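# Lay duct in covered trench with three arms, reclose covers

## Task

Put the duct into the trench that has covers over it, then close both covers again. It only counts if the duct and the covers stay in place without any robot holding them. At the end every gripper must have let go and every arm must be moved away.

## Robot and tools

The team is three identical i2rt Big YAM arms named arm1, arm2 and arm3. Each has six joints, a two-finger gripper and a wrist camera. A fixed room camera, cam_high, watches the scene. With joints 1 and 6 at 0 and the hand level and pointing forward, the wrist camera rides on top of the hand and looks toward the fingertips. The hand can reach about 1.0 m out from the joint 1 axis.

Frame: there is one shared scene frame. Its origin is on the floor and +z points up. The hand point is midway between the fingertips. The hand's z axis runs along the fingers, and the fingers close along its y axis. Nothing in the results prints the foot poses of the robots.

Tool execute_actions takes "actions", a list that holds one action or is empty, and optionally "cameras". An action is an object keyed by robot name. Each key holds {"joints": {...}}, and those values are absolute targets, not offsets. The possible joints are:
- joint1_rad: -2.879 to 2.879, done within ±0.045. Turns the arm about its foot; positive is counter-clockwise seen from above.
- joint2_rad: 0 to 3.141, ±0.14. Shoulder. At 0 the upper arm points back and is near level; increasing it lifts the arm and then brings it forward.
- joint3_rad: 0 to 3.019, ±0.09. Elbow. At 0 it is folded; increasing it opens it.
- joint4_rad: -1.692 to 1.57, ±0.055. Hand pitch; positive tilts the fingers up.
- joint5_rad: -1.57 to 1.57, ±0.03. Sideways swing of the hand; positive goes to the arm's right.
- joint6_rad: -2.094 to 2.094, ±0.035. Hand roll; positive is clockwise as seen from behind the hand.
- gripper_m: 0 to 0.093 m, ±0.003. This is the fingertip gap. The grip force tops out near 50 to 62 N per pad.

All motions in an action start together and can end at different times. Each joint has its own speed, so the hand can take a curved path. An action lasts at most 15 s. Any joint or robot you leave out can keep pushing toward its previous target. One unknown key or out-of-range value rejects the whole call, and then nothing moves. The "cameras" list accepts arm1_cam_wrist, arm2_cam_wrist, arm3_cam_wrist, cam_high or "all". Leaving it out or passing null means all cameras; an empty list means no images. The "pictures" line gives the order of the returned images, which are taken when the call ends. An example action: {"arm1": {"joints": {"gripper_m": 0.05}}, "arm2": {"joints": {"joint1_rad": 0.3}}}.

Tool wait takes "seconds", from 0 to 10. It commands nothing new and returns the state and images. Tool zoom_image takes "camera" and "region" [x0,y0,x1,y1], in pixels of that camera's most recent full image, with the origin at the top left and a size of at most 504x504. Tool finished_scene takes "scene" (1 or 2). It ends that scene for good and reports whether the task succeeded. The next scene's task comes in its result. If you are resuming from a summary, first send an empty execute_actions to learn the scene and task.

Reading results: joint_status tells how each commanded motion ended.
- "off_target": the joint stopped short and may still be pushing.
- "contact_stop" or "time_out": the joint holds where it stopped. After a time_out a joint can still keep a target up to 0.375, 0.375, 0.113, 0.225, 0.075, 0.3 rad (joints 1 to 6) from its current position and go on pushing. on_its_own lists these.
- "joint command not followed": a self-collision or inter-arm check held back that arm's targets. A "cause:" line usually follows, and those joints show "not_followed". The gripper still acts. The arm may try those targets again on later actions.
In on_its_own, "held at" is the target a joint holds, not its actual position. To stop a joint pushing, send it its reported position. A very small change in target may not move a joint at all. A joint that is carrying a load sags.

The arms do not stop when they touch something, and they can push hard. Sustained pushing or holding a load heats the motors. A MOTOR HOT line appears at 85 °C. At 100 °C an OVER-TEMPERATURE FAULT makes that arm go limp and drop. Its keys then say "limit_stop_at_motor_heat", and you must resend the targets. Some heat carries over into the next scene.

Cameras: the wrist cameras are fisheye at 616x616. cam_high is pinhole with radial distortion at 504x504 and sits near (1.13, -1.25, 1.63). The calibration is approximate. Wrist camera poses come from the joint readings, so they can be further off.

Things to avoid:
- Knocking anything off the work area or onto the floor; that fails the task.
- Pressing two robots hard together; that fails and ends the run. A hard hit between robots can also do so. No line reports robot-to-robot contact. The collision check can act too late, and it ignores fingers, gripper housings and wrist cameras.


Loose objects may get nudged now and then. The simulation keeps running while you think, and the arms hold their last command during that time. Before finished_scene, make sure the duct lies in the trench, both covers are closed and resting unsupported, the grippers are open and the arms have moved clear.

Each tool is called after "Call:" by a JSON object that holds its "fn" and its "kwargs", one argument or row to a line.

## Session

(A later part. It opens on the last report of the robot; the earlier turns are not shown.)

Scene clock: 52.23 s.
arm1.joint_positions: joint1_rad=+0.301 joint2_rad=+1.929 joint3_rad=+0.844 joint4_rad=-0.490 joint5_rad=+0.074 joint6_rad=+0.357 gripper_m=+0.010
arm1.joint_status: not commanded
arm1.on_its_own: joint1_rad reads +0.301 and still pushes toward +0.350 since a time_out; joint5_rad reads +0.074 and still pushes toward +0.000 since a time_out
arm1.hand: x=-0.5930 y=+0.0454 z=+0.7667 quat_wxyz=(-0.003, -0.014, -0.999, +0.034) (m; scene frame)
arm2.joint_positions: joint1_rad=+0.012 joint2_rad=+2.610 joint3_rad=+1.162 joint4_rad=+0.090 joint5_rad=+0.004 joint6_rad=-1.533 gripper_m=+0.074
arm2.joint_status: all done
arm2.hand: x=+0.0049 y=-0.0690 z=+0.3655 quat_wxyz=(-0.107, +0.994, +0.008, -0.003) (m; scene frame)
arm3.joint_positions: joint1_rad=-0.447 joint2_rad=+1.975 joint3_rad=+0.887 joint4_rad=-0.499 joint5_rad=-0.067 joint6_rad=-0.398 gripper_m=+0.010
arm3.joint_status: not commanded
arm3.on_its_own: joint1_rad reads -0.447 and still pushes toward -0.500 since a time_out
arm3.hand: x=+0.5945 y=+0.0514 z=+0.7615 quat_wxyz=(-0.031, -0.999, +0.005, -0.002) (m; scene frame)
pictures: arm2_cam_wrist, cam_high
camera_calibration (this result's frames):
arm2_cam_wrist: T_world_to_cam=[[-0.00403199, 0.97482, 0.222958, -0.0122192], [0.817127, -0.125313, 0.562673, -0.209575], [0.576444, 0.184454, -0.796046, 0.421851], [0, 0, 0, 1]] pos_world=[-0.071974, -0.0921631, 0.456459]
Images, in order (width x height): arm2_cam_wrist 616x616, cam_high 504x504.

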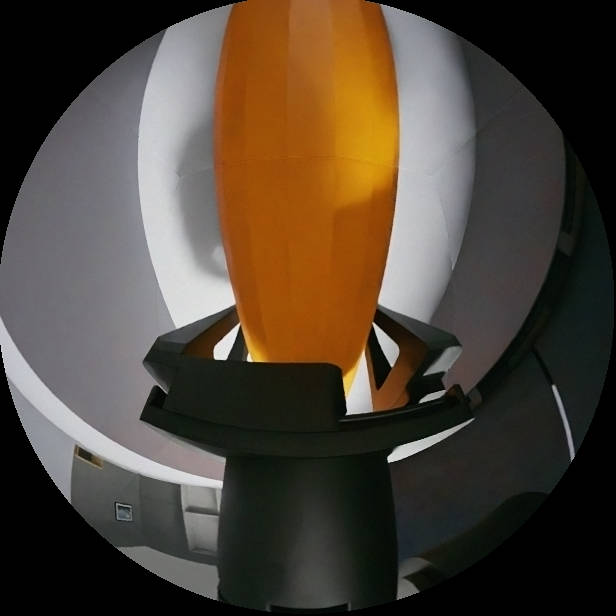

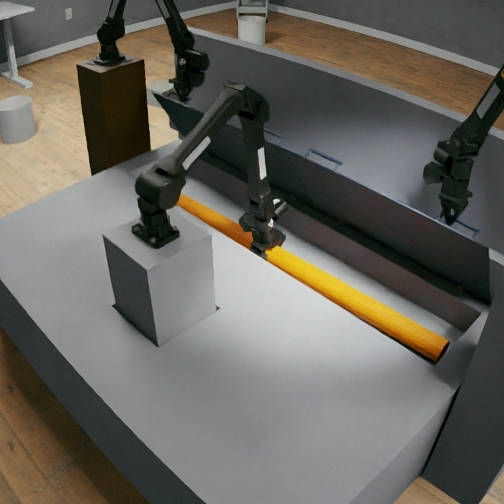

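Call:
{"fn": "execute_actions", "kwargs": {
  "actions": [
    {"arm2":{"joints":{"joint3_rad":1.17,"joint4_rad":0.1,"gripper_m":0.093}}}
  ],
  "cameras": []
}}

Call:
{"fn": "execute_actions", "kwargs": {
  "actions": [
    {"arm2":{"joints":{"joint2_rad":2.45,"joint3_rad":1.09,"joint4_rad":0.02}}}
  ],
  "cameras": []
}}

Call:
{"fn": "execute_actions", "kwargs": {
  "actions": [
    {"arm2":{"joints":{"joint2_rad":2.25,"joint3_rad":0.97,"joint4_rad":-0.07}}}
  ],
  "cameras": []
}}

Call:
{"fn": "execute_actions", "kwargs": {
  "actions": [
    {"arm2":{"joints":{"joint2_rad":1.76,"joint3_rad":0.545,"joint4_rad":-0.33}},"arm1":{"joints":{"joint1_rad":0.19,"joint2_rad":1.97,"joint3_rad":0.80,"joint4_rad":-0.35,"joint6_rad":0.2}},"arm3":{"joints":{"joint1_rad":-0.355,"joint2_rad":2.0,"joint3_rad":0.84,"joint4_rad":-0.37,"joint6_rad":-0.27}}}
  ],
  "cameras": ["cam_high","arm2_cam_wrist"]
}}

Scene clock: 53.57 s.
arm1.joint_positions: joint1_rad=+0.301 joint2_rad=+1.929 joint3_rad=+0.844 joint4_rad=-0.490 joint5_rad=+0.074 joint6_rad=+0.357 gripper_m=+0.010
arm1.joint_status: not commanded
arm1.on_its_own: joint1_rad reads +0.301 and still pushes toward +0.350 since a time_out; joint5_rad reads +0.074 and still pushes toward +0.000 since a time_out
arm1.hand: x=-0.5930 y=+0.0454 z=+0.7667 quat_wxyz=(-0.003, -0.014, -0.999, +0.034) (m; scene frame)
arm2.joint_positions: joint1_rad=+0.012 joint2_rad=+2.609 joint3_rad=+1.162 joint4_rad=+0.090 joint5_rad=+0.003 joint6_rad=-1.533 gripper_m=+0.093
arm2.joint_status: all done
arm2.hand: x=+0.0048 y=-0.0684 z=+0.3658 quat_wxyz=(-0.107, +0.994, +0.008, -0.003) (m; scene frame)
arm3.joint_positions: joint1_rad=-0.447 joint2_rad=+1.975 joint3_rad=+0.887 joint4_rad=-0.499 joint5_rad=-0.067 joint6_rad=-0.398 gripper_m=+0.010
arm3.joint_status: not commanded
arm3.on_its_own: joint1_rad reads -0.447 and still pushes toward -0.500 since a time_out
arm3.hand: x=+0.5945 y=+0.0514 z=+0.7615 quat_wxyz=(-0.031, -0.999, +0.005, -0.002) (m; scene frame)
pictures: none
No camera images: the call's "cameras" was empty. Leave "cameras" out to get every camera's image.

Scene clock: 54.60 s.
arm1.joint_positions: joint1_rad=+0.301 joint2_rad=+1.929 joint3_rad=+0.844 joint4_rad=-0.490 joint5_rad=+0.074 joint6_rad=+0.357 gripper_m=+0.010
arm1.joint_status: not commanded
arm1.on_its_own: joint1_rad reads +0.301 and still pushes toward +0.350 since a time_out; joint5_rad reads +0.074 and still pushes toward +0.000 since a time_out
arm1.hand: x=-0.5930 y=+0.0454 z=+0.7667 quat_wxyz=(-0.003, -0.014, -0.999, +0.034) (m; scene frame)
arm2.joint_positions: joint1_rad=+0.012 joint2_rad=+2.454 joint3_rad=+1.084 joint4_rad=+0.016 joint5_rad=+0.003 joint6_rad=-1.533 gripper_m=+0.093
arm2.joint_status: all done
arm2.hand: x=+0.0045 y=-0.0636 z=+0.4248 quat_wxyz=(-0.109, +0.994, +0.008, -0.003) (m; scene frame)
arm3.joint_positions: joint1_rad=-0.447 joint2_rad=+1.975 joint3_rad=+0.887 joint4_rad=-0.499 joint5_rad=-0.067 joint6_rad=-0.398 gripper_m=+0.010
arm3.joint_status: not commanded
arm3.on_its_own: joint1_rad reads -0.447 and still pushes toward -0.500 since a time_out
arm3.hand: x=+0.5945 y=+0.0514 z=+0.7615 quat_wxyz=(-0.031, -0.999, +0.005, -0.002) (m; scene frame)
pictures: none
No camera images: the call's "cameras" was empty. Leave "cameras" out to get every camera's image.

Scene clock: 55.70 s.
arm1.joint_positions: joint1_rad=+0.301 joint2_rad=+1.929 joint3_rad=+0.844 joint4_rad=-0.490 joint5_rad=+0.074 joint6_rad=+0.357 gripper_m=+0.010
arm1.joint_status: not commanded
arm1.on_its_own: joint1_rad reads +0.301 and still pushes toward +0.350 since a time_out; joint5_rad reads +0.074 and still pushes toward +0.000 since a time_out
arm1.hand: x=-0.5930 y=+0.0454 z=+0.7667 quat_wxyz=(-0.003, -0.014, -0.999, +0.034) (m; scene frame)
arm2.joint_positions: joint1_rad=+0.012 joint2_rad=+2.243 joint3_rad=+0.965 joint4_rad=-0.068 joint5_rad=+0.003 joint6_rad=-1.533 gripper_m=+0.093
arm2.joint_status: all done
arm2.hand: x=+0.0052 y=-0.0748 z=+0.4998 quat_wxyz=(-0.112, +0.994, +0.008, -0.003) (m; scene frame)
arm3.joint_positions: joint1_rad=-0.447 joint2_rad=+1.975 joint3_rad=+0.887 joint4_rad=-0.499 joint5_rad=-0.067 joint6_rad=-0.398 gripper_m=+0.010
arm3.joint_status: not commanded
arm3.on_its_own: joint1_rad reads -0.447 and still pushes toward -0.500 since a time_out
arm3.hand: x=+0.5945 y=+0.0514 z=+0.7615 quat_wxyz=(-0.031, -0.999, +0.005, -0.002) (m; scene frame)
pictures: none
No camera images: the call's "cameras" was empty. Leave "cameras" out to get every camera's image.

Scene clock: 56.80 s.
arm1.joint_positions: joint1_rad=+0.137 joint2_rad=+1.993 joint3_rad=+0.797 joint4_rad=-0.353 joint5_rad=+0.043 joint6_rad=+0.194 gripper_m=+0.010
arm1.joint_status: joint1_rad off_target (ended at +0.137, target +0.190); the others done
arm1.on_its_own: joint5_rad reads +0.043 and still pushes toward +0.000 since a time_out; joint5_rad moved -0.031 toward your old target +0.000
arm1.hand: x=-0.5927 y=-0.0145 z=+0.7348 quat_wxyz=(-0.006, -0.015, -1.000, +0.018) (m; scene frame)
arm2.joint_positions: joint1_rad=+0.012 joint2_rad=+1.762 joint3_rad=+0.552 joint4_rad=-0.323 joint5_rad=+0.003 joint6_rad=-1.533 gripper_m=+0.093
arm2.joint_status: all done
arm2.hand: x=+0.0145 y=-0.2457 z=+0.6072 quat_wxyz=(-0.019, +1.000, +0.008, +0.001) (m; scene frame)
arm3.joint_positions: joint1_rad=-0.297 joint2_rad=+2.032 joint3_rad=+0.832 joint4_rad=-0.370 joint5_rad=-0.038 joint6_rad=-0.250 gripper_m=+0.010
arm3.joint_status: joint1_rad off_target (ended at -0.297, target -0.355); the others done
arm3.hand: x=+0.5941 y=-0.0061 z=+0.7304 quat_wxyz=(-0.016, -1.000, +0.004, -0.003) (m; scene frame)
pictures: arm2_cam_wrist, cam_high
camera_calibration (this result's frames):
arm2_cam_wrist: T_world_to_cam=[[-0.00533389, 0.998776, 0.0491655, 0.217588], [0.811849, -0.0243806, 0.583358, -0.363238], [0.583843, 0.0430265, -0.810726, 0.615423], [0, 0, 0, 1]] pos_world=[-0.0632556, -0.252657, 0.700139]
Images, in order (width x height): arm2_cam_wrist 616x616, cam_high 504x504.

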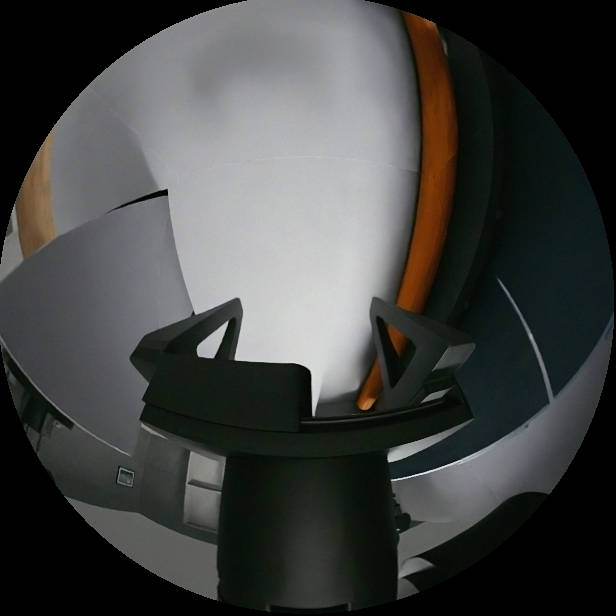

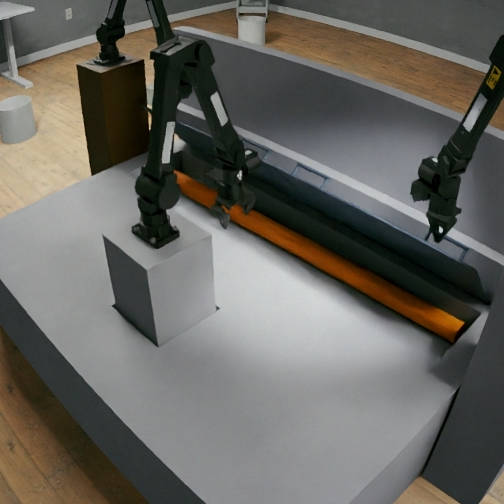

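Call:
{"fn": "execute_actions", "kwargs": {
  "actions": [
    {"arm2":{"joints":{"joint2_rad":1.0,"joint3_rad":0.5,"joint4_rad":-1.0}},"arm1":{"joints":{"joint1_rad":0.01,"joint2_rad":2.08,"joint3_rad":0.79,"joint4_rad":-0.24,"joint6_rad":0.03}},"arm3":{"joints":{"joint1_rad":-0.19,"joint2_rad":2.10,"joint3_rad":0.81,"joint4_rad":-0.24,"joint6_rad":-0.11}}}
  ],
  "cameras": []
}}

Call:
{"fn": "execute_actions", "kwargs": {
  "actions": [
    {"arm1":{"joints":{"joint1_rad":-0.15,"joint2_rad":2.28,"joint3_rad":0.86,"joint4_rad":-0.13,"joint6_rad":-0.12}},"arm3":{"joints":{"joint1_rad":-0.035,"joint2_rad":2.29,"joint3_rad":0.865,"joint4_rad":-0.12,"joint6_rad":0.04}}}
  ],
  "cameras": []
}}

Call:
{"fn": "execute_actions", "kwargs": {
  "actions": [
    {"arm1":{"joints":{"joint1_rad":-0.25,"joint2_rad":2.5,"joint3_rad":0.99,"joint4_rad":-0.03,"joint6_rad":-0.215}},"arm3":{"joints":{"joint1_rad":0.07,"joint2_rad":2.515,"joint3_rad":0.98,"joint4_rad":-0.01,"joint6_rad":0.13}}}
  ],
  "cameras": []
}}

Call:
{"fn": "execute_actions", "kwargs": {
  "actions": [
    {"arm1":{"joints":{"joint1_rad":-0.285,"joint2_rad":2.6,"joint3_rad":1.06,"joint4_rad":0.0,"joint6_rad":-0.245}},"arm3":{"joints":{"joint1_rad":0.105,"joint2_rad":2.62,"joint3_rad":1.055,"joint4_rad":0.025,"joint6_rad":0.16}}}
  ],
  "cameras": []
}}

Call:
{"fn": "execute_actions", "kwargs": {
  "actions": [
    {"arm1":{"joints":{"joint1_rad":-0.293,"joint2_rad":2.71,"joint3_rad":1.13,"joint4_rad":0.04}},"arm3":{"joints":{"joint1_rad":0.115,"joint2_rad":2.725,"joint3_rad":1.125,"joint4_rad":0.065}}}
  ],
  "cameras": ["cam_high"]
}}

Scene clock: 59.17 s.
arm1.joint_positions: joint1_rad=-0.022 joint2_rad=+2.121 joint3_rad=+0.801 joint4_rad=-0.222 joint5_rad=+0.013 joint6_rad=+0.033 gripper_m=+0.010
arm1.joint_status: all done
arm1.on_its_own: joint5_rad moved -0.031 to your old target +0.000
arm1.hand: x=-0.5937 y=-0.0701 z=+0.6897 quat_wxyz=(-0.007, -0.014, -1.000, +0.004) (m; scene frame)
arm2.joint_positions: joint1_rad=+0.012 joint2_rad=+1.000 joint3_rad=+0.499 joint4_rad=-0.991 joint5_rad=+0.003 joint6_rad=-1.533 gripper_m=+0.093
arm2.joint_status: all done
arm2.hand: x=+0.0186 y=-0.3216 z=+0.7782 quat_wxyz=(-0.039, +0.999, +0.008, +0.000) (m; scene frame)
arm3.joint_positions: joint1_rad=-0.150 joint2_rad=+2.148 joint3_rad=+0.818 joint4_rad=-0.221 joint5_rad=-0.014 joint6_rad=-0.099 gripper_m=+0.010
arm3.joint_status: all done
arm3.hand: x=+0.5941 y=-0.0591 z=+0.6867 quat_wxyz=(-0.003, -1.000, +0.005, +0.003) (m; scene frame)
pictures: none
No camera images: the call's "cameras" was empty. Leave "cameras" out to get every camera's image.

Scene clock: 60.20 s.
arm1.joint_positions: joint1_rad=-0.173 joint2_rad=+2.336 joint3_rad=+0.888 joint4_rad=-0.107 joint5_rad=+0.001 joint6_rad=-0.118 gripper_m=+0.010
arm1.joint_status: all done
arm1.hand: x=-0.5950 y=-0.1253 z=+0.6191 quat_wxyz=(+0.000, -0.014, -1.000, -0.001) (m; scene frame)
arm2.joint_positions: joint1_rad=+0.012 joint2_rad=+1.000 joint3_rad=+0.499 joint4_rad=-0.991 joint5_rad=+0.003 joint6_rad=-1.533 gripper_m=+0.093
arm2.joint_status: not commanded
arm2.hand: x=+0.0186 y=-0.3216 z=+0.7782 quat_wxyz=(-0.039, +0.999, +0.008, +0.000) (m; scene frame)
arm3.joint_positions: joint1_rad=-0.005 joint2_rad=+2.353 joint3_rad=+0.891 joint4_rad=-0.097 joint5_rad=-0.003 joint6_rad=+0.048 gripper_m=+0.010
arm3.joint_status: all done
arm3.hand: x=+0.5936 y=-0.1121 z=+0.6179 quat_wxyz=(+0.001, -1.000, +0.006, -0.002) (m; scene frame)
pictures: none
No camera images: the call's "cameras" was empty. Leave "cameras" out to get every camera's image.

Scene clock: 61.23 s.
arm1.joint_positions: joint1_rad=-0.264 joint2_rad=+2.561 joint3_rad=+1.021 joint4_rad=-0.014 joint5_rad=-0.003 joint6_rad=-0.209 gripper_m=+0.010
arm1.joint_status: all done
arm1.hand: x=-0.5949 y=-0.1603 z=+0.5411 quat_wxyz=(-0.001, -0.014, -1.000, -0.002) (m; scene frame)
arm2.joint_positions: joint1_rad=+0.012 joint2_rad=+1.000 joint3_rad=+0.499 joint4_rad=-0.991 joint5_rad=+0.003 joint6_rad=-1.533 gripper_m=+0.093
arm2.joint_status: not commanded
arm2.hand: x=+0.0186 y=-0.3216 z=+0.7782 quat_wxyz=(-0.039, +0.999, +0.008, +0.000) (m; scene frame)
arm3.joint_positions: joint1_rad=+0.090 joint2_rad=+2.575 joint3_rad=+1.014 joint4_rad=+0.009 joint5_rad=+0.008 joint6_rad=+0.140 gripper_m=+0.010
arm3.joint_status: all done
arm3.hand: x=+0.5926 y=-0.1464 z=+0.5407 quat_wxyz=(+0.006, -1.000, +0.005, +0.002) (m; scene frame)
pictures: none
No camera images: the call's "cameras" was empty. Leave "cameras" out to get every camera's image.

Scene clock: 62.07 s.
arm1.joint_positions: joint1_rad=-0.287 joint2_rad=+2.651 joint3_rad=+1.087 joint4_rad=+0.009 joint5_rad=-0.009 joint6_rad=-0.234 gripper_m=+0.010
arm1.joint_status: all done
arm1.hand: x=-0.5946 y=-0.1688 z=+0.5084 quat_wxyz=(-0.001, -0.013, -1.000, -0.005) (m; scene frame)
arm2.joint_positions: joint1_rad=+0.012 joint2_rad=+1.000 joint3_rad=+0.499 joint4_rad=-0.991 joint5_rad=+0.003 joint6_rad=-1.533 gripper_m=+0.093
arm2.joint_status: not commanded
arm2.hand: x=+0.0186 y=-0.3216 z=+0.7782 quat_wxyz=(-0.039, +0.999, +0.008, +0.000) (m; scene frame)
arm3.joint_positions: joint1_rad=+0.113 joint2_rad=+2.673 joint3_rad=+1.084 joint4_rad=+0.037 joint5_rad=+0.009 joint6_rad=+0.164 gripper_m=+0.010
arm3.joint_status: all done
arm3.hand: x=+0.5920 y=-0.1551 z=+0.5054 quat_wxyz=(+0.005, -1.000, +0.006, +0.002) (m; scene frame)
pictures: none
No camera images: the call's "cameras" was empty. Leave "cameras" out to get every camera's image.

Scene clock: 62.73 s.
arm1.joint_positions: joint1_rad=-0.295 joint2_rad=+2.713 joint3_rad=+1.131 joint4_rad=+0.033 joint5_rad=-0.007 joint6_rad=-0.240 gripper_m=+0.010
arm1.joint_status: all done
arm1.hand: x=-0.5949 y=-0.1724 z=+0.4857 quat_wxyz=(-0.003, -0.014, -1.000, -0.003) (m; scene frame)
arm2.joint_positions: joint1_rad=+0.012 joint2_rad=+1.000 joint3_rad=+0.499 joint4_rad=-0.991 joint5_rad=+0.003 joint6_rad=-1.533 gripper_m=+0.093
arm2.joint_status: not commanded
arm2.hand: x=+0.0186 y=-0.3216 z=+0.7782 quat_wxyz=(-0.039, +0.999, +0.008, +0.000) (m; scene frame)
arm3.joint_positions: joint1_rad=+0.121 joint2_rad=+2.728 joint3_rad=+1.124 joint4_rad=+0.058 joint5_rad=+0.008 joint6_rad=+0.171 gripper_m=+0.010
arm3.joint_status: all done
arm3.hand: x=+0.5917 y=-0.1584 z=+0.4850 quat_wxyz=(+0.005, -1.000, +0.005, +0.005) (m; scene frame)
pictures: cam_high
Images, in order (width x height): cam_high 504x504.

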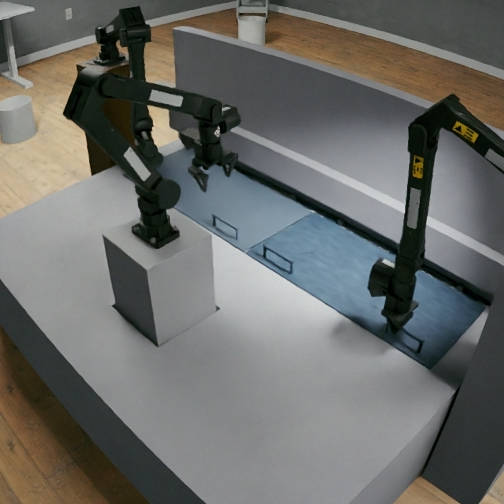

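Call:
{"fn": "execute_actions", "kwargs": {
  "actions": [
    {"arm1":{"joints":{"gripper_m":0.05}},"arm3":{"joints":{"gripper_m":0.05}}}
  ],
  "cameras": []
}}

Call:
{"fn": "execute_actions", "kwargs": {
  "actions": [
    {"arm1":{"joints":{"joint2_rad":2.1,"joint3_rad":0.85,"joint4_rad":-0.25}},"arm3":{"joints":{"joint2_rad":2.1,"joint3_rad":0.85,"joint4_rad":-0.25}}}
  ],
  "cameras": ["cam_high"]
}}

Call:
{"fn": "finished_scene", "kwargs": {
  "scene": 1
}}

Scene clock: 73.83 s.
arm1.joint_positions: joint1_rad=-0.295 joint2_rad=+2.713 joint3_rad=+1.130 joint4_rad=+0.033 joint5_rad=-0.003 joint6_rad=-0.240 gripper_m=+0.050
arm1.joint_status: all done
arm1.hand: x=-0.5953 y=-0.1730 z=+0.4857 quat_wxyz=(-0.003, -0.014, -1.000, -0.001) (m; scene frame)
arm2.joint_positions: joint1_rad=+0.012 joint2_rad=+1.000 joint3_rad=+0.499 joint4_rad=-0.991 joint5_rad=+0.003 joint6_rad=-1.533 gripper_m=+0.093
arm2.joint_status: not commanded
arm2.hand: x=+0.0186 y=-0.3216 z=+0.7782 quat_wxyz=(-0.039, +0.999, +0.008, +0.000) (m; scene frame)
arm3.joint_positions: joint1_rad=+0.121 joint2_rad=+2.728 joint3_rad=+1.124 joint4_rad=+0.058 joint5_rad=+0.005 joint6_rad=+0.171 gripper_m=+0.050
arm3.joint_status: all done
arm3.hand: x=+0.5918 y=-0.1589 z=+0.4850 quat_wxyz=(+0.003, -1.000, +0.005, +0.005) (m; scene frame)
pictures: none
No camera images: the call's "cameras" was empty. Leave "cameras" out to get every camera's image.

Scene clock: 75.20 s.
arm1.joint_positions: joint1_rad=-0.295 joint2_rad=+2.097 joint3_rad=+0.852 joint4_rad=-0.240 joint5_rad=-0.003 joint6_rad=-0.240 gripper_m=+0.050
arm1.joint_status: all done
arm1.hand: x=-0.5739 y=-0.1789 z=+0.7041 quat_wxyz=(-0.034, -0.014, -0.999, +0.008) (m; scene frame)
arm2.joint_positions: joint1_rad=+0.012 joint2_rad=+1.000 joint3_rad=+0.499 joint4_rad=-0.991 joint5_rad=+0.003 joint6_rad=-1.533 gripper_m=+0.093
arm2.joint_status: not commanded
arm2.hand: x=+0.0186 y=-0.3216 z=+0.7782 quat_wxyz=(-0.039, +0.999, +0.008, +0.000) (m; scene frame)
arm3.joint_positions: joint1_rad=+0.121 joint2_rad=+2.091 joint3_rad=+0.850 joint4_rad=-0.237 joint5_rad=+0.005 joint6_rad=+0.171 gripper_m=+0.050
arm3.joint_status: all done
arm3.hand: x=+0.5622 y=-0.1644 z=+0.7108 quat_wxyz=(-0.003, -0.999, +0.005, +0.039) (m; scene frame)
pictures: cam_high
Images, in order (width x height): cam_high 504x504.

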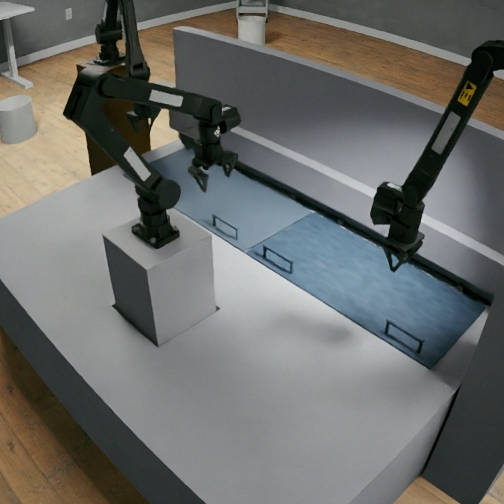

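The scene is finished: the task was done.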